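## Task

Take tube A (violet cap) from position D4 of rack RK and set it upright near the centre of the balance pan. Close the balance door and press the PRINT key. Then seat tube A fully down in bore A3 of dry block DB and close the balance door. Tubes belonging to others must stay seated in their bores and wells and must never be gripped. Every station must remain upright and level on the bench mat. Anything held in place only by the robot at the end does not count. Finish with the gripper open and the arm moved away.

## Robot and tools

ROBOT. One arm: a 7-joint Kinova Gen3 with a Robotiq 2F-85 parallel gripper and a wrist camera. Its fingers extend along the gripper's +z axis and close along its y axis. The reported hand point (end_effector_position) lies midway between the pads when they are shut; closed fingertips stick out about 19 mm past it, open ones about 6 mm. Closing also pushes the tips roughly 13 mm farther out, so leave that gap above any surface.

SCENE FRAME. Origin on the table top right under the arm base, +z up, +y to the left when facing along +x. Results report the hand position in metres and its orientation as a quaternion w,x,y,z in this frame; the printed position gets less accurate at long reach.

BENCH. Rack RK sits closest to the base. Behind it, left to right: magnet block MG, spectrophotometer SP, dry block DB, balance BAL, mixer MX. None is fastened, so bumps can shift or tip them. On any station, row A is the front row and column 1 the leftmost as seen from its front. The balance door is the top glass pane; pushing it away from you opens it, pulling toward you shuts it. PRINT is a white key on the sloping front; with the door shut, pressing it turns on a green lamp. Tubes must be pushed to the bottom of their bore. Occasionally a loose object gets a brief shove from outside.

execute_actions. Argument actions is a list holding zero or one item. Empty list: just report the state. An item with rows (1 to 15 rows) and optional steps (1 to 15, default 15) runs one motion; each row lasts one 1/30 s step, and the final row is held if rows run out. An item with only steps (up to 300) is a wait counted from the previous result. Optional pictures (true/false) chooses whether images come back.

ROW FORMAT. Eight numbers, each between -1 and 1: dx, dy, dz, rx, ry, rz, position, speed. The first six are an offset, not a pose: measured in the gripper's own axes from the hand pose in the latest result that showed it (from the current pose if none has yet in this scene, or for later calls in the same reply). Every row refers to that same starting pose, so rows do not add up. Scale: 1.0 is 0.6 m for dx/dy/dz and 180 degrees for the rotation vector rx,ry,rz. Sending all zeros returns the hand to the reference pose; it is not a pause. Each step the command is clipped to at most 70 mm and 16 degrees from the measured pose, so far targets take several actions. position is the finger opening: +1 fully open (85 mm), 0 about 41 mm, about -0.8 pads touch, -1 close until blocked. speed sets finger speed: about 20 mm/s at -1, 85 at 0, 150 at +1. Grip force is not adjustable (roughly 190 to 235 N per pad at full close); for a gentle grip, open, then close to just under the object's width. Fingers stay put until position changes by 0.01 or more, but reclose on their own if the object slips or yields. To release, send a width larger than the object.

move. Argument target is one such 8-number row (same offset rules and frame); speed is the path top speed in m/s, 0.002 to 0.5, default 0.25, with turning capped at twice that in rad/s. It drives a straight path lasting 0.5 to 10 s; longer paths stop early. Finger values apply at the start. It does not avoid obstacles, and faster contact hits harder; aiming deeper past a contact presses harder. The result adds a move: line (done, off_target, moving, held, fault) with the limits that acted (paced = clipped; held = some steps blocked, after which the arm may jump) and the distance to target.



RESULT LINES. position_measured_pct is about 50 minus 50 times the finger position, 0 when fully open; stopping under 90 before the requested value means something is held or blocking, around 90 means the pads met. HELD marks steps where the clearance check withheld part of a row; a pose unreachable line means that check altered or blocked the command. Hand target shows where the controller is now heading. The simulation keeps running while the operator replies, and after an action the arm only continues to the last clipped pose, so read the reported pose before sending the remainder.

LIMITS AND HAZARDS. Joint torque limits (N m): waist, shoulder, upper arm roll and elbow 49.1; forearm roll, wrist pitch, wrist roll 30.9, including held weight. Hitting one causes a 10 s stop. Carrying loads warms motors: a MOTOR HOT warning appears from 60 °C, and at 75 °C an OVER-TEMPERATURE FAULT lets the arm sag. Avoid dropping tubes, slamming, hard shoves, tipping stations, and anything leaving the table, which ends the scene.

Each tool is called after "Request:" as name(argument=value, ...) on one line, values as JSON.

## Session

Request:
execute_actions(actions=[])

Scene clock: 0.00 s of 12600.00 s.
end_effector_position=(+0.6981, +0.2396, +0.3401) position_measured_pct=0.0 end_effector_quat_wxyz=(-0.296, +0.717, -0.627, -0.074)
Joint positions: [ 0.055  0.885 -0.553  0.913 -0.049  0.997  3.061]
Joint velocities: [ 0.     0.    -0.002  0.    -0.     0.001 -0.   ]
Motor temperatures (°C, as the motors report them): [30 29 27 33 33 36 40]
Hand target: +0.698, +0.240, +0.340; -0.296, +0.717, -0.627, -0.074

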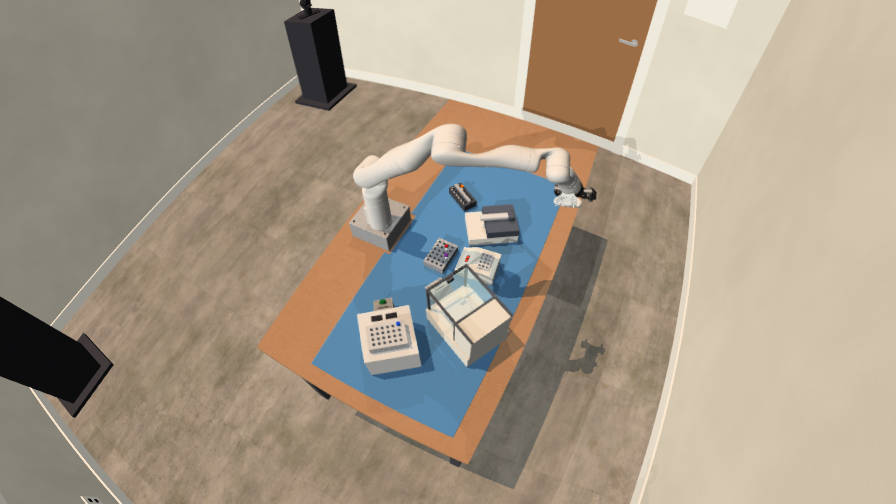

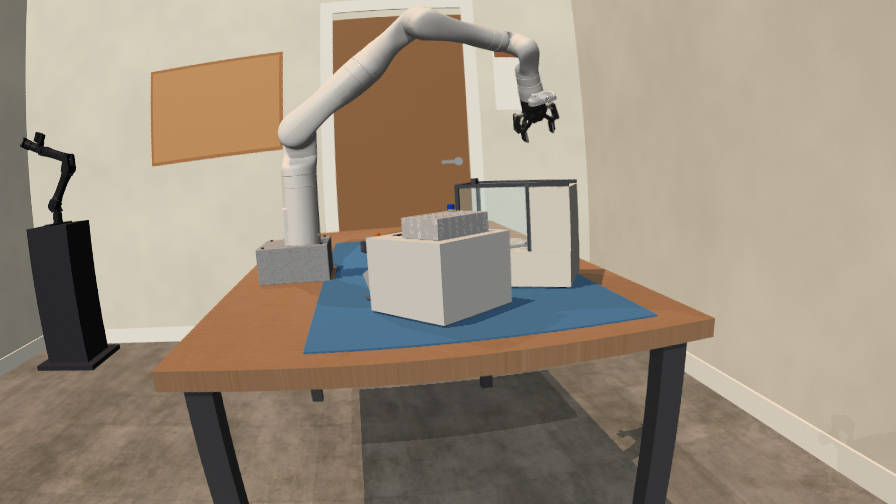

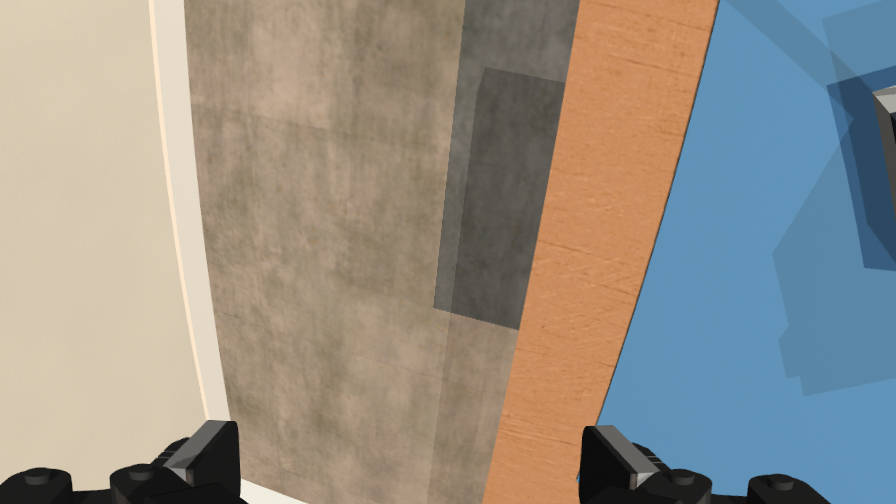

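Request:
zoom_image(camera="cam_high", region=[340, 160, 620, 390])

Request:
zoom_image(camera="cam_low", region=[240, 160, 640, 340])

Region (340, 160, 620, 390) of cam_high's 896x504 image, scaled by 1.800, with more detail than that image has; it fills the top 414 rows of this view, and the rest is white.

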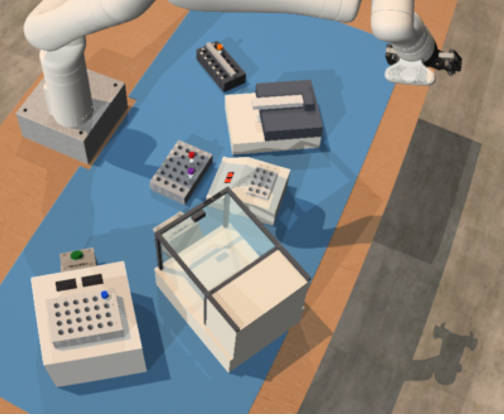

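Region (240, 160, 640, 340) of cam_low's 896x504 image, scaled by 1.260, with more detail than that image has; it fills the top 227 rows of this view, and the rest is white.

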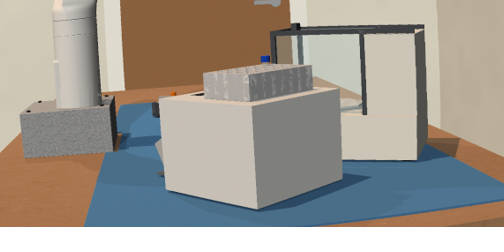

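Request:
move(target=[0.114,0.395,-0.555,-0.208,0.052,-0.441,1,0])

Scene clock: 29.10 s of 12600.00 s.
end_effector_position=(+0.4003, -0.0006, +0.4988) position_measured_pct=0.0 end_effector_quat_wxyz=(-0.000, +1.000, -0.001, +0.000)
Joint positions: [ 0.5    0.277 -0.778  1.263  0.192  1.68   4.465]
Joint velocities: [ 0.005 -0.006  0.002  0.002 -0.001 -0.001  0.004]
Motor temperatures (°C, as the motors report them): [30 31 27 33 33 36 40]
Hand target: +0.400, -0.001, +0.499; -0.000, +1.000, -0.001, +0.000
Off the commanded pose: 0.001 m, 0 deg.
move: done

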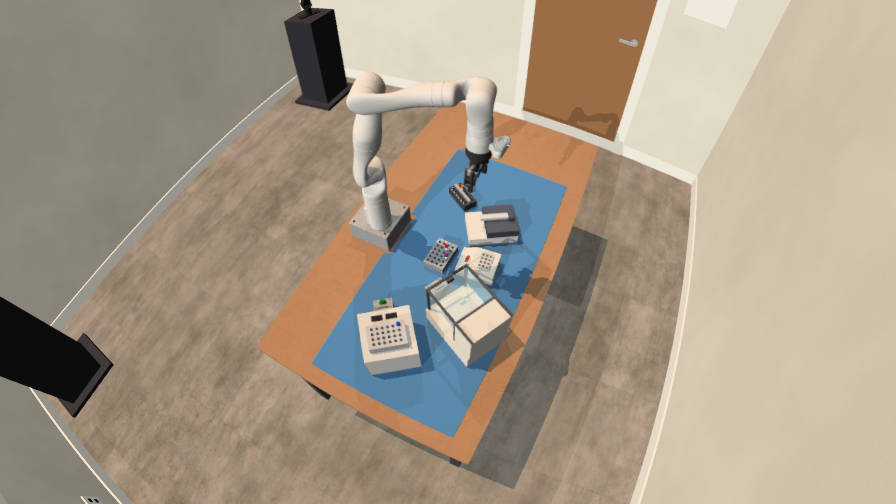

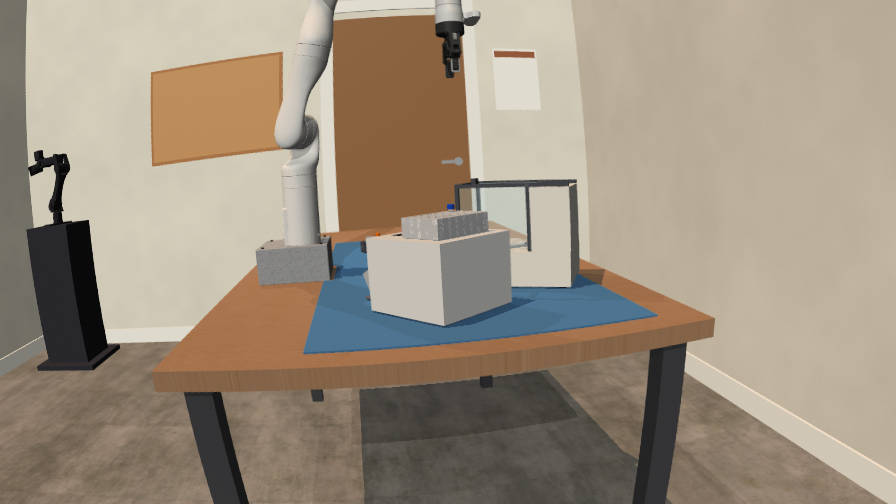

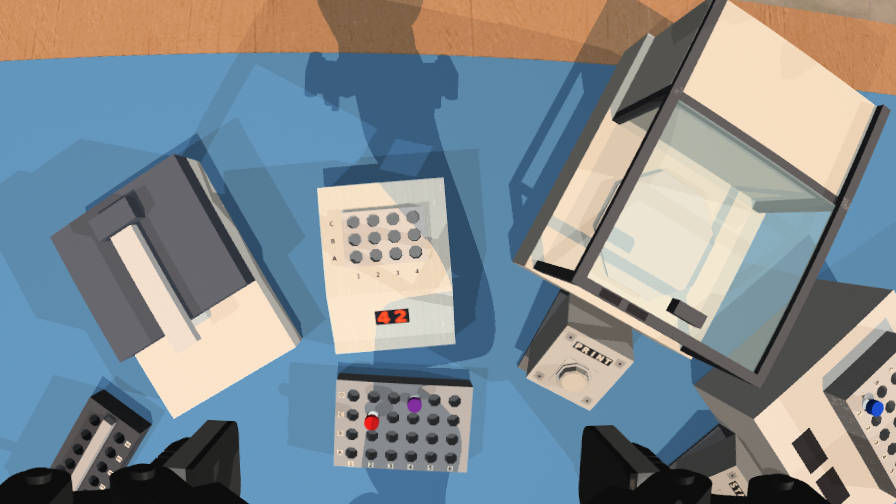

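Request:
move(target=[-0.117,-0.05,0.417,0,0,0,0,1])

Scene clock: 50.43 s of 12600.00 s.
end_effector_position=(+0.3307, +0.0287, +0.2487) position_measured_pct=49.6 end_effector_quat_wxyz=(+0.000, +1.000, -0.002, +0.000)
Joint positions: [ 0.455  0.338 -0.762  2.069  0.309  0.849  4.215]
Joint velocities: [-0.008  0.005  0.     0.003  0.006 -0.003 -0.006]
Motor temperatures (°C, as the motors report them): [30 31 27 33 33 36 40]
Hand target: +0.331, +0.029, +0.248; +0.000, +1.000, -0.001, +0.000
Off the commanded pose: 0.001 m, 0 deg.
move: done

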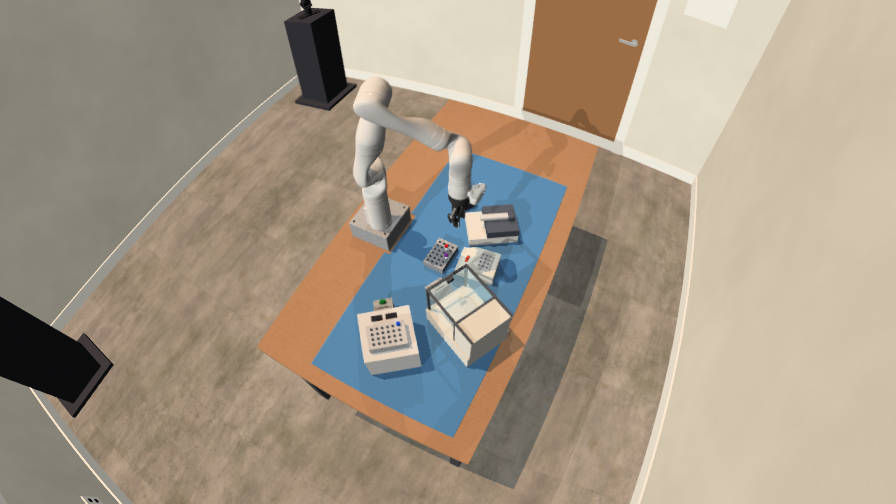

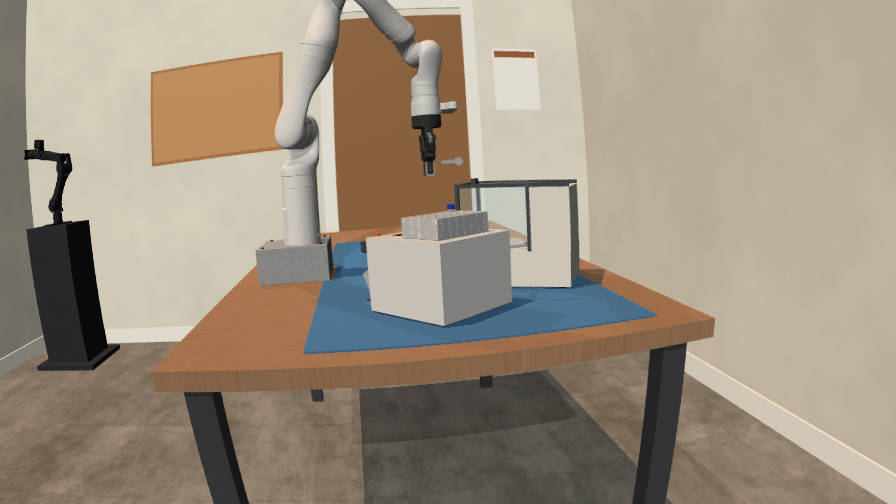

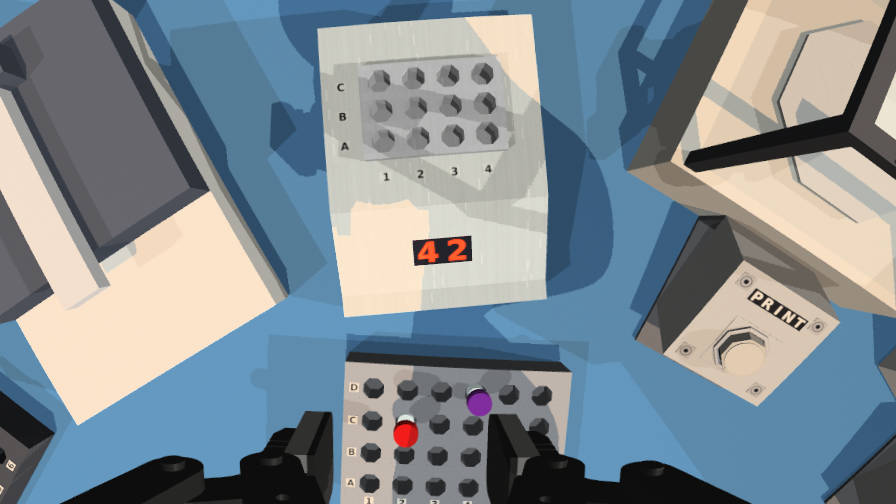

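Request:
move(target=[-0.051,0.058,0.148,0,0,0,0,1])

Scene clock: 71.97 s of 12600.00 s.
end_effector_position=(+0.3005, -0.0063, +0.1601) position_measured_pct=49.6 end_effector_quat_wxyz=(+0.000, +1.000, -0.002, +0.001)
Joint positions: [ 0.413  0.479 -0.606  2.284  0.553  0.522  4.071]
Joint velocities: [-0.01   0.005  0.004  0.002  0.009 -0.006 -0.009]
Motor temperatures (°C, as the motors report them): [30 31 27 33 33 36 40]
Hand target: +0.300, -0.006, +0.160; +0.000, +1.000, -0.002, +0.000
Off the commanded pose: 0.001 m, 0 deg.
move: done

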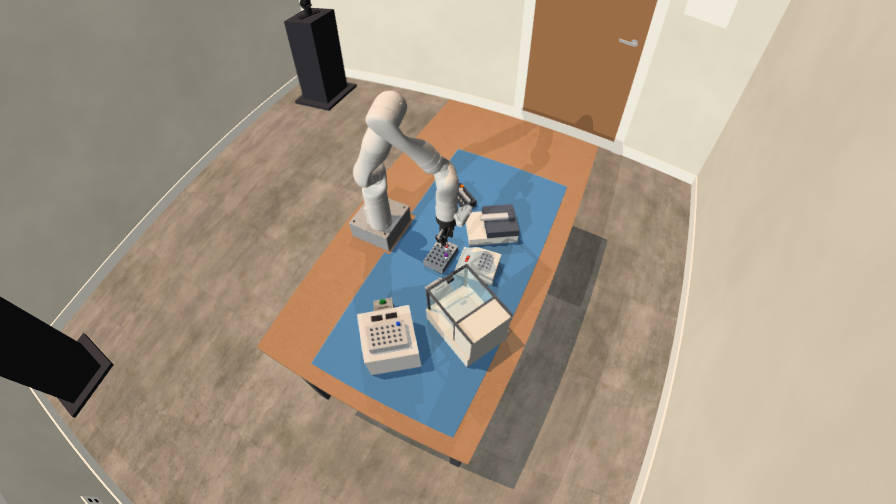

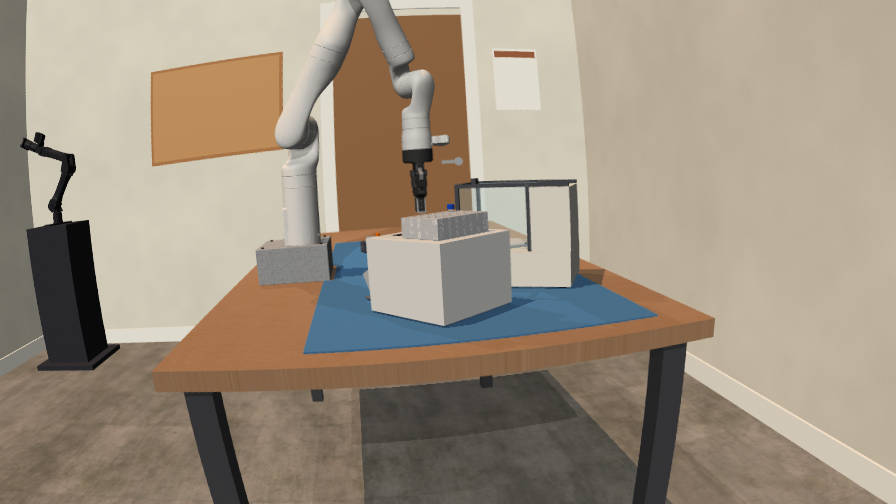

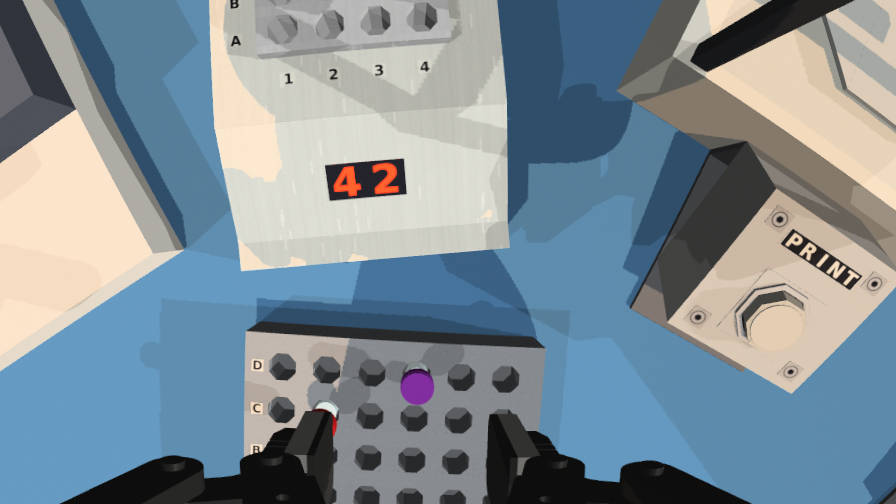

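Request:
move(target=[-0.014,0.005,0.1,0,0,0,0,1], speed=0.1)

Scene clock: 86.17 s of 12600.00 s.
end_effector_position=(+0.2925, -0.0099, +0.1004) position_measured_pct=49.6 end_effector_quat_wxyz=(+0.000, +1.000, -0.003, +0.001)
Joint positions: [ 0.223  0.62  -0.355  2.358  0.816  0.28   3.833]
Joint velocities: [-0.022  0.003  0.012  0.004  0.013 -0.011 -0.016]
Motor temperatures (°C, as the motors report them): [30 31 27 33 33 36 40]
Hand target: +0.292, -0.009, +0.100; +0.000, +1.000, -0.002, +0.001
Off the commanded pose: 0.001 m, 0 deg.
move: done

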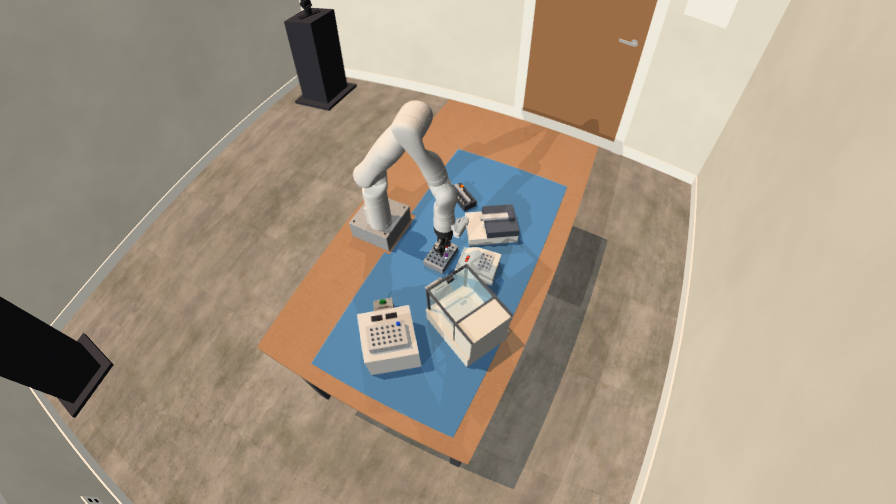

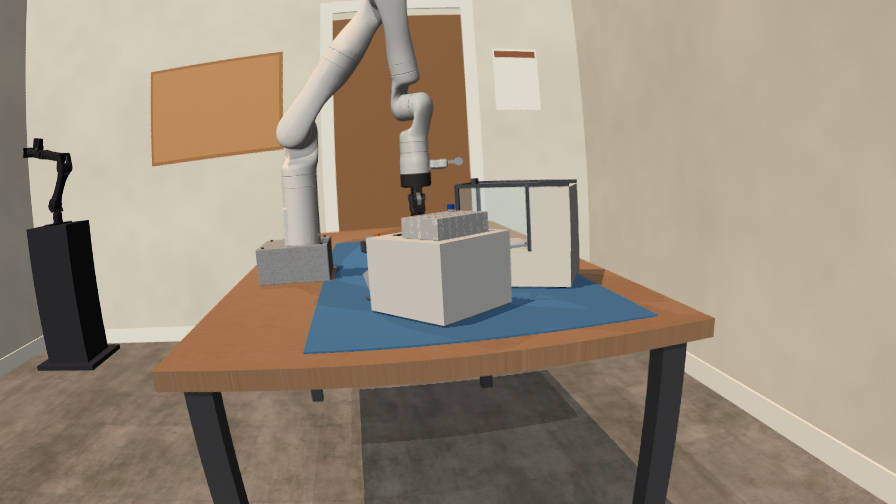

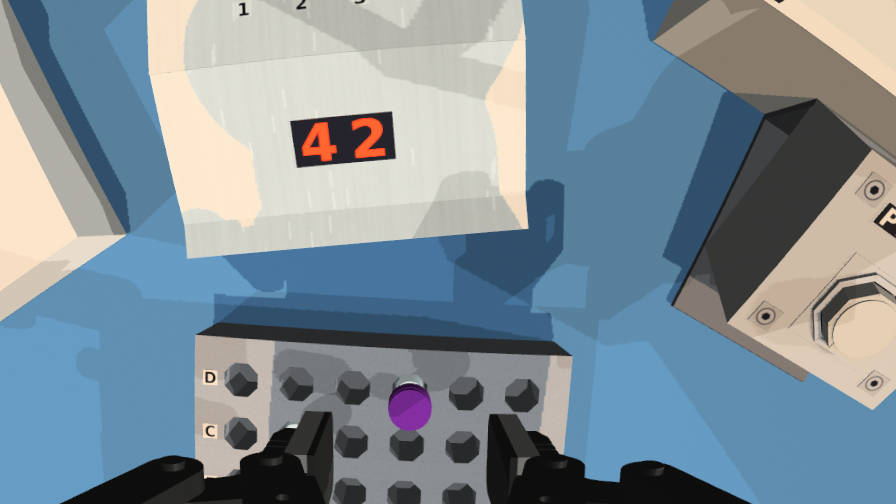

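Request:
move(target=[-0.003,0,0.06,0,0,0,-0.35,1], speed=0.05)

Scene clock: 98.57 s of 12600.00 s.
end_effector_position=(+0.2912, -0.0104, +0.0648) position_measured_pct=67.5 end_effector_quat_wxyz=(+0.000, +1.000, -0.004, +0.001)
Joint positions: [ 0.035  0.72  -0.103  2.378  0.958  0.083  3.698]
Joint velocities: [-0.045  0.007  0.049  0.009  0.011 -0.036 -0.016]
Motor temperatures (°C, as the motors report them): [30 31 27 33 33 36 40]
Hand target: +0.291, -0.010, +0.065; +0.000, +1.000, -0.003, +0.001
Off the commanded pose: 0.001 m, 0 deg.
move: done

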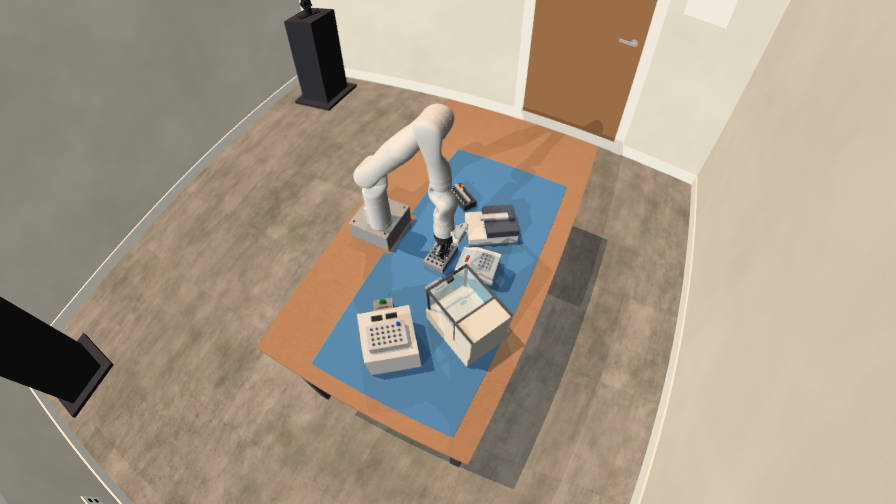

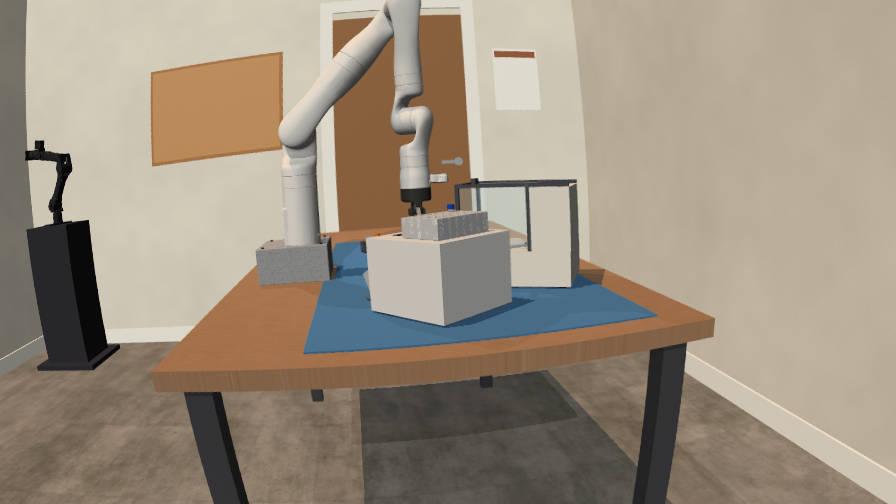

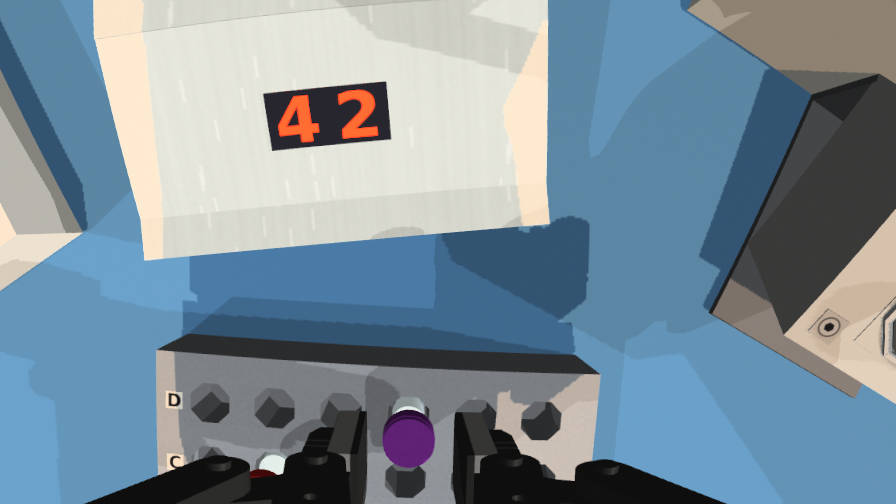

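Request:
zoom_image(camera="cam_wrist", region=[280, 344, 560, 504])

Request:
zoom_image(camera="cam_high", region=[410, 220, 490, 280])

Region (280, 344, 560, 504) of cam_wrist's 896x504 image, scaled by 1.800; it fills the top 288 rows of this view, and the rest is white.

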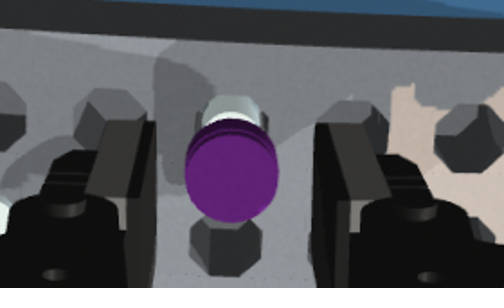

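Region (410, 220, 490, 280) of cam_high's 896x504 image, scaled by 6.300, with more detail than that image has; it fills the top 378 rows of this view, and the rest is white.

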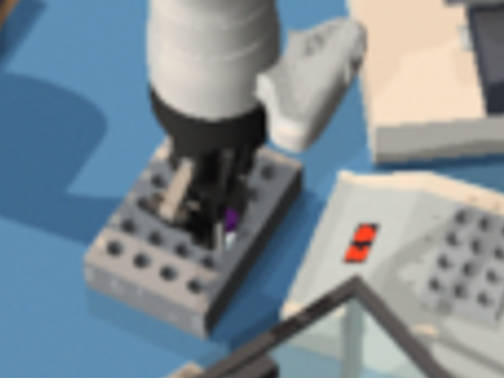

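Request:
move(target=[0,0,0.028,0,0,0,-0.35,1], speed=0.02)

Scene clock: 126.20 s of 12600.00 s.
end_effector_position=(+0.2912, -0.0104, +0.0520) position_measured_pct=67.5 end_effector_quat_wxyz=(+0.000, +1.000, -0.004, +0.004)
Joint positions: [-0.065  0.766  0.03   2.386  0.97  -0.026  3.684]
Joint velocities: [-0.027  0.001  0.03   0.008 -0.007 -0.023  0.001]
Motor temperatures (°C, as the motors report them): [30 31 27 33 33 36 40]
Hand target: +0.291, -0.010, +0.048; +0.000, +1.000, -0.004, +0.001
Off the commanded pose: 0.004 m, 0 deg.
move: off_target

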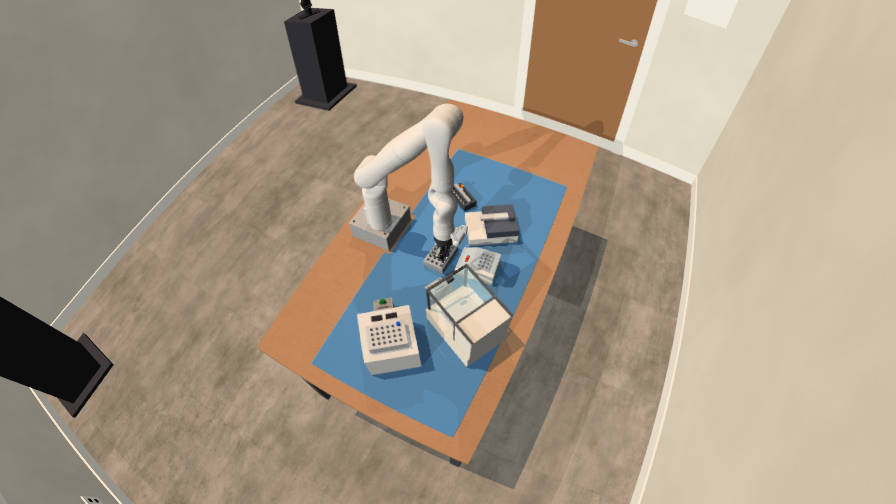

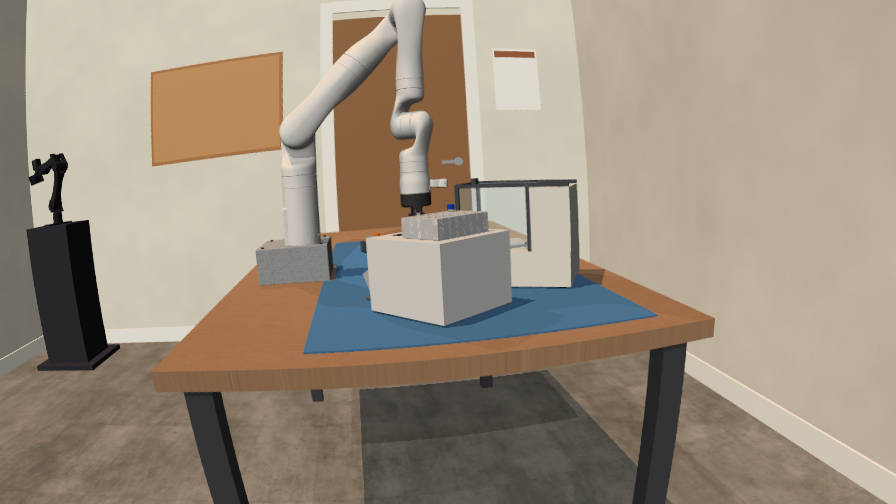

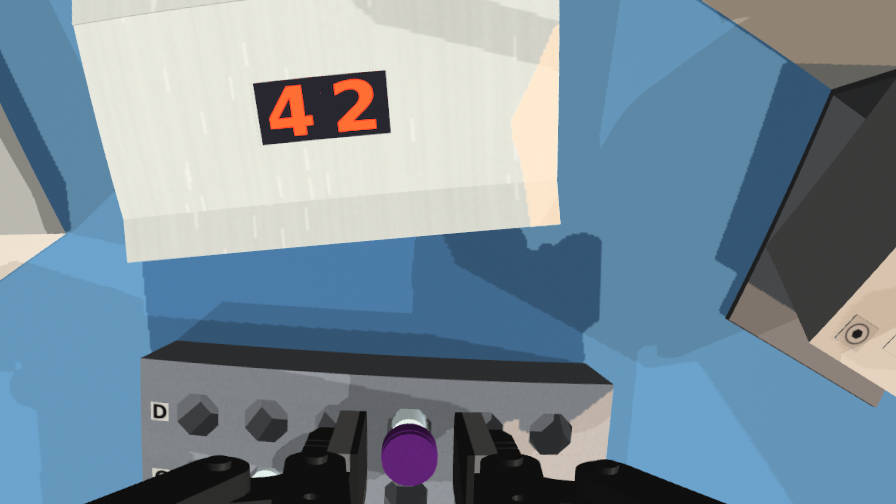

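Request:
execute_actions(actions=[{"rows":[[0,0,-0.003,0,0,0,-0.35,0],[0,0,-0.003,0,0,0,-0.35,0],[0,0,-0.003,0,0,0,-0.35,0],[0,0,-0.003,0,0,0,-0.35,0],[0,0,-0.003,0,0,0,-0.62,-0.5]],"steps":15}])

Scene clock: 136.53 s of 12600.00 s.
end_effector_position=(+0.2912, -0.0103, +0.0539) position_measured_pct=79.4 end_effector_quat_wxyz=(+0.000, +1.000, -0.004, +0.004)
Joint positions: [-0.055  0.759  0.016  2.386  0.972 -0.014  3.683]
Joint velocities: [ 0.003 -0.    -0.004  0.002  0.001  0.     0.   ]
Motor temperatures (°C, as the motors report them): [30 31 27 33 33 36 40]
Hand target: +0.291, -0.010, +0.054; +0.000, +1.000, -0.004, +0.004
Off the commanded pose: 0.000 m, 0 deg.
Steps of this call (steps 1 to 295: nothing new was sent; steps 296 to 310: all 15 steps of this action). Readings (end_effector_position | what the end effector reports):
296: (+0.2913, -0.0104, +0.0523) | position_measured_pct=67.5
297: (+0.2919, -0.0105, +0.0531) | position_measured_pct=67.5
299: (+0.2923, -0.0104, +0.0540) | position_measured_pct=67.5
303: (+0.2914, -0.0102, +0.0539) | position_measured_pct=70.2
310: the state above

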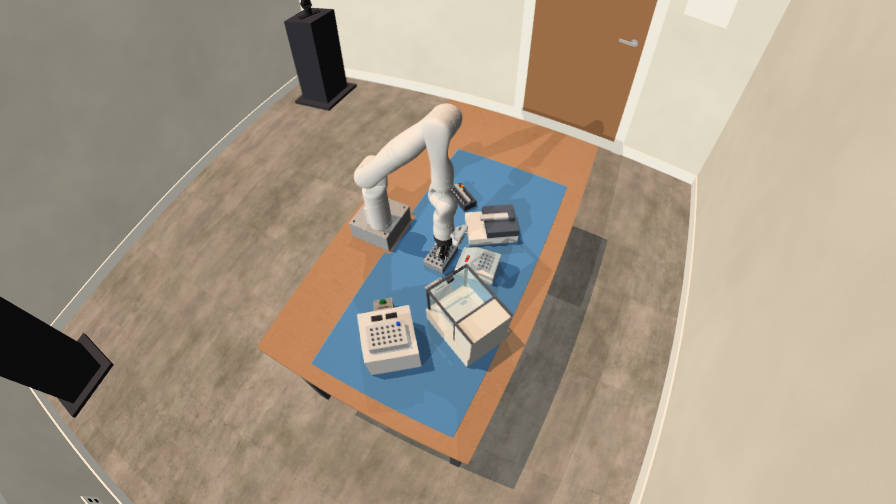

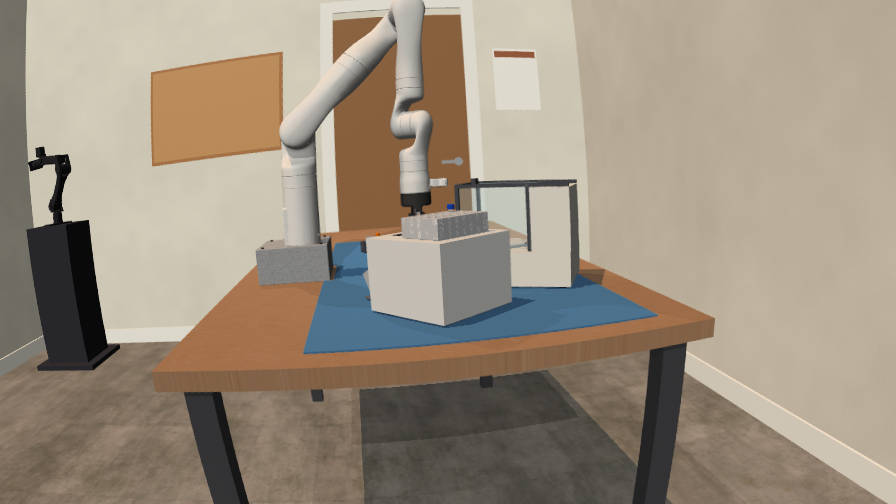

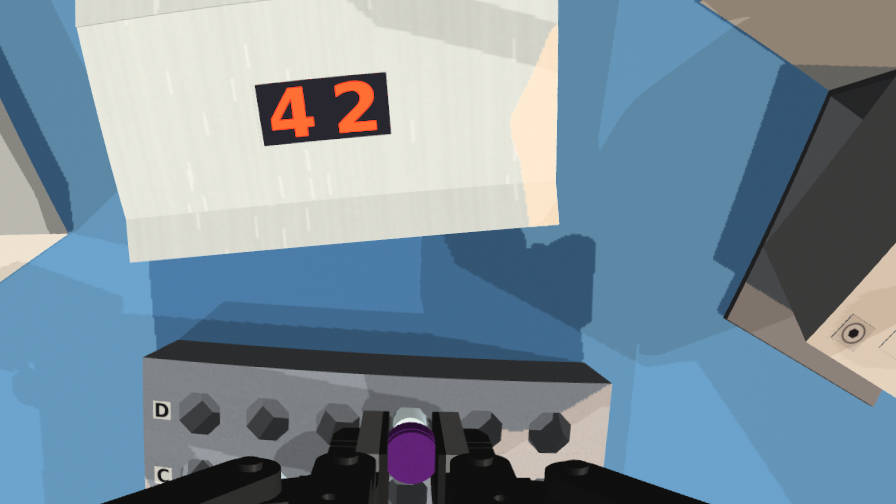

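Request:
execute_actions(actions=[{"rows":[[0,0,0,0,0,0,-0.35,0.5]],"steps":8}], pictures=false)

Request:
move(target=[0.03,0,-0.12,0,0,0,-0.35,0.5], speed=0.1)

Request:
move(target=[0.08,0.18,-0.55,0,0,0.15,0.3,0.5])

Scene clock: 153.03 s of 12600.00 s.
end_effector_position=(+0.2912, -0.0103, +0.0539) position_measured_pct=67.9 end_effector_quat_wxyz=(+0.000, +1.000, -0.004, +0.004)
Joint positions: [-0.055  0.759  0.016  2.386  0.972 -0.014  3.683]
Joint velocities: [-0.     0.     0.002  0.002 -0.    -0.     0.   ]
Motor temperatures (°C, as the motors report them): [30 31 27 33 33 36 40]
Hand target: +0.291, -0.010, +0.054; +0.000, +1.000, -0.004, +0.004
Off the commanded pose: 0.000 m, 0 deg.
Steps of this call (steps 1 to 487: nothing new was sent; steps 488 to 495: all 8 steps of this action). Readings (end_effector_position | what the end effector reports):
488: (+0.2912, -0.0103, +0.0539) | position_measured_pct=79.4
489: (+0.2912, -0.0103, +0.0539) | position_measured_pct=79.0
491: (+0.2912, -0.0103, +0.0539) | position_measured_pct=73.4
495: the state above

Scene clock: 154.53 s of 12600.00 s.
end_effector_position=(+0.3083, -0.0096, +0.1258) position_measured_pct=67.5 end_effector_quat_wxyz=(+0.000, +1.000, -0.002, +0.004)
Joint positions: [ 0.327  0.571 -0.49   2.297  0.69   0.411  3.959]
Joint velocities: [ 0.029  0.004 -0.01  -0.01  -0.017  0.014  0.025]
Motor temperatures (°C, as the motors report them): [30 31 27 33 33 36 40]
Hand target: +0.308, -0.010, +0.126; +0.000, +1.000, -0.004, +0.003
Off the commanded pose: 0.001 m, 0 deg.
move: done

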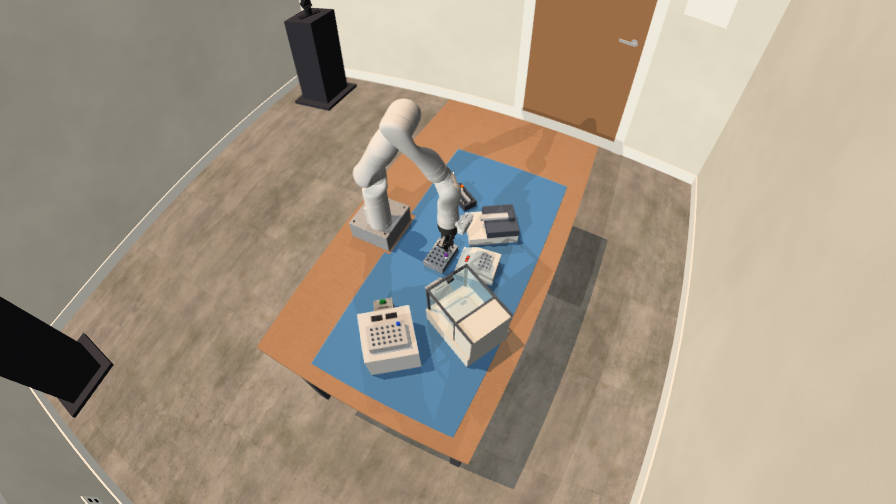

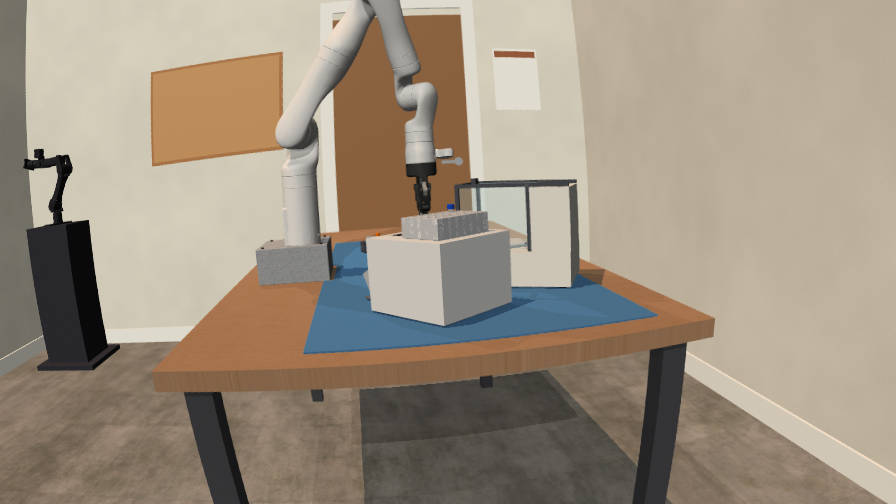

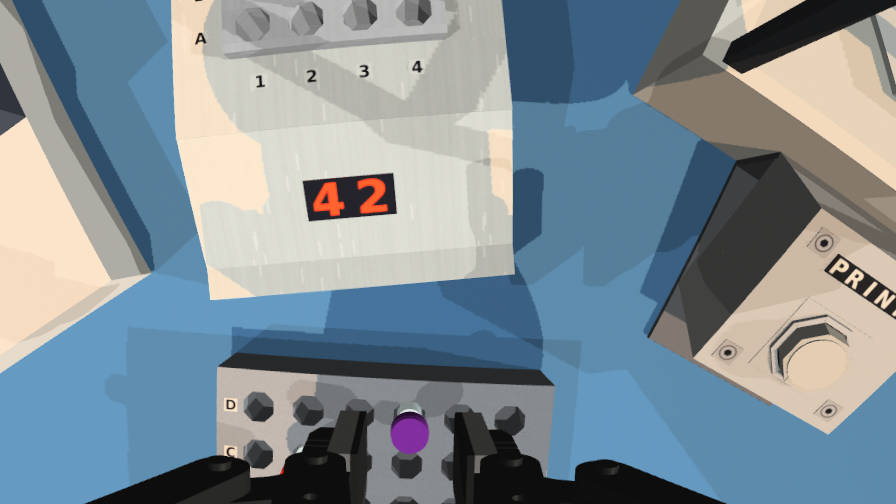

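Scene clock: 156.53 s of 12600.00 s.
end_effector_position=(+0.3531, -0.1169, +0.4558) position_measured_pct=34.9 end_effector_quat_wxyz=(-0.002, +0.972, -0.236, +0.003)
Joint positions: [ 0.766  0.173 -0.61   1.494  0.096  1.502  4.386]
Joint velocities: [-0.003  0.006 -0.003 -0.005  0.001  0.005 -0.002]
Motor temperatures (°C, as the motors report them): [30 31 27 33 33 36 40]
Hand target: +0.353, -0.117, +0.456; -0.002, +0.972, -0.235, +0.003
Off the commanded pose: 0.001 m, 0 deg.
move: done

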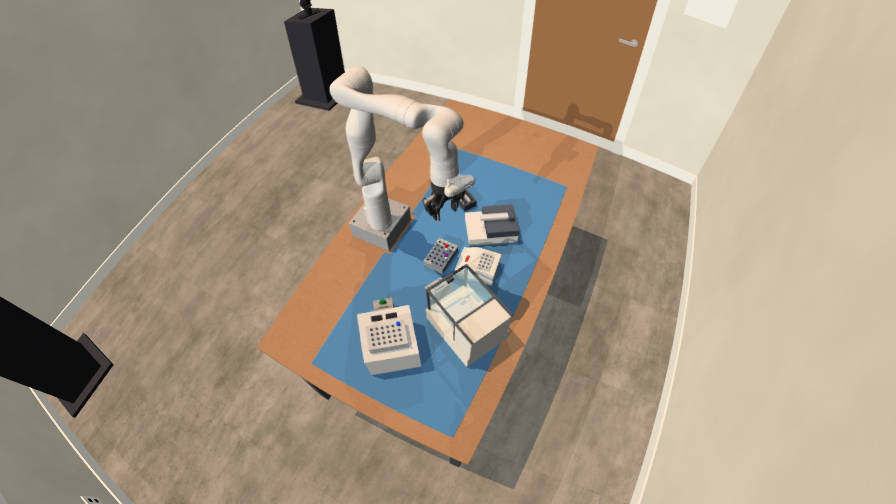

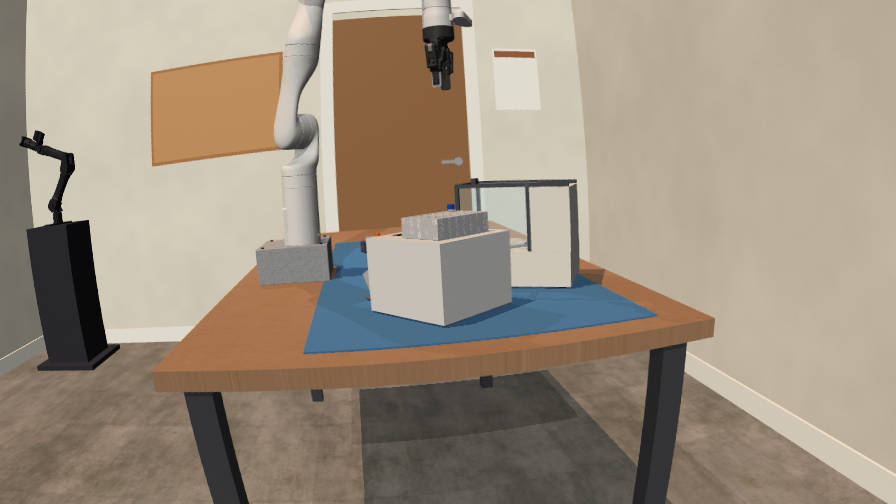

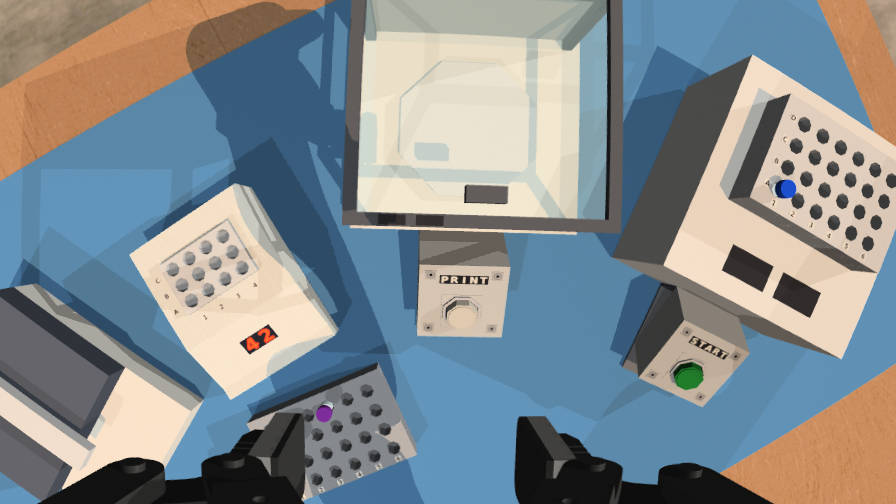

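Request:
move(target=[0.05,0.068,0.18,0,0,0,-1,0.5])

Scene clock: 163.10 s of 12600.00 s.
end_effector_position=(+0.3622, -0.1668, +0.3481) position_measured_pct=91.7 end_effector_quat_wxyz=(-0.002, +0.972, -0.236, +0.004)
Joint positions: [ 0.813  0.3   -0.567  1.694  0.168  1.193  4.434]
Joint velocities: [-0.     0.004  0.002  0.001  0.003  0.001 -0.   ]
Motor temperatures (°C, as the motors report them): [30 31 27 33 33 36 40]
Hand target: +0.362, -0.167, +0.348; -0.002, +0.972, -0.236, +0.003
Off the commanded pose: 0.000 m, 0 deg.
move: done

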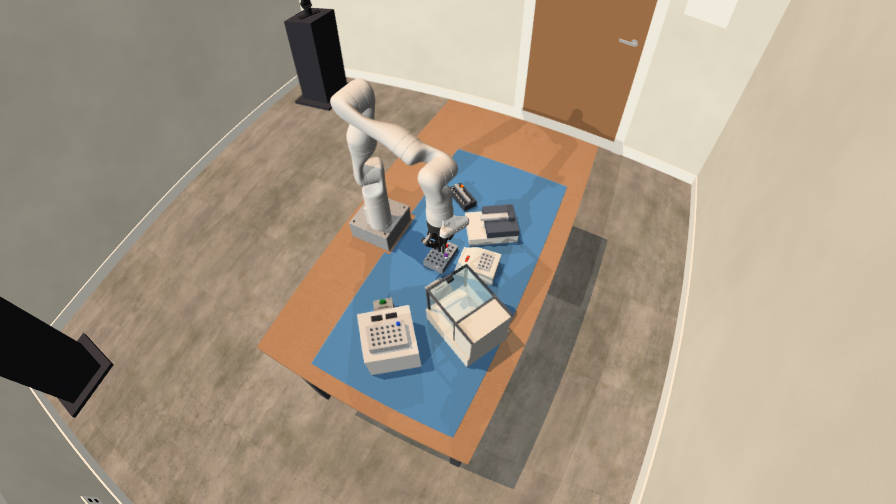

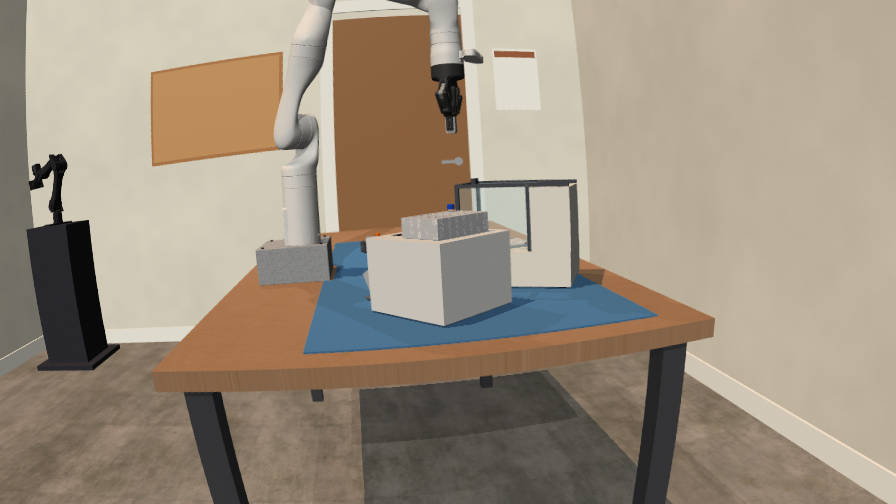

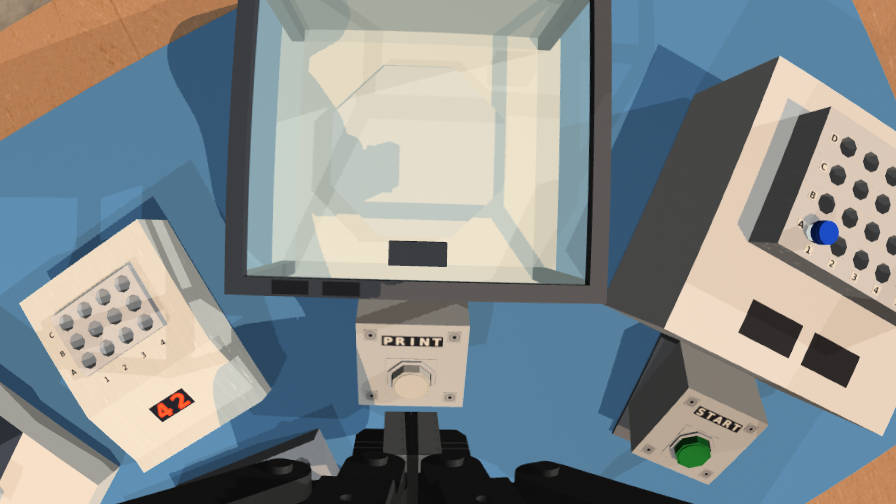

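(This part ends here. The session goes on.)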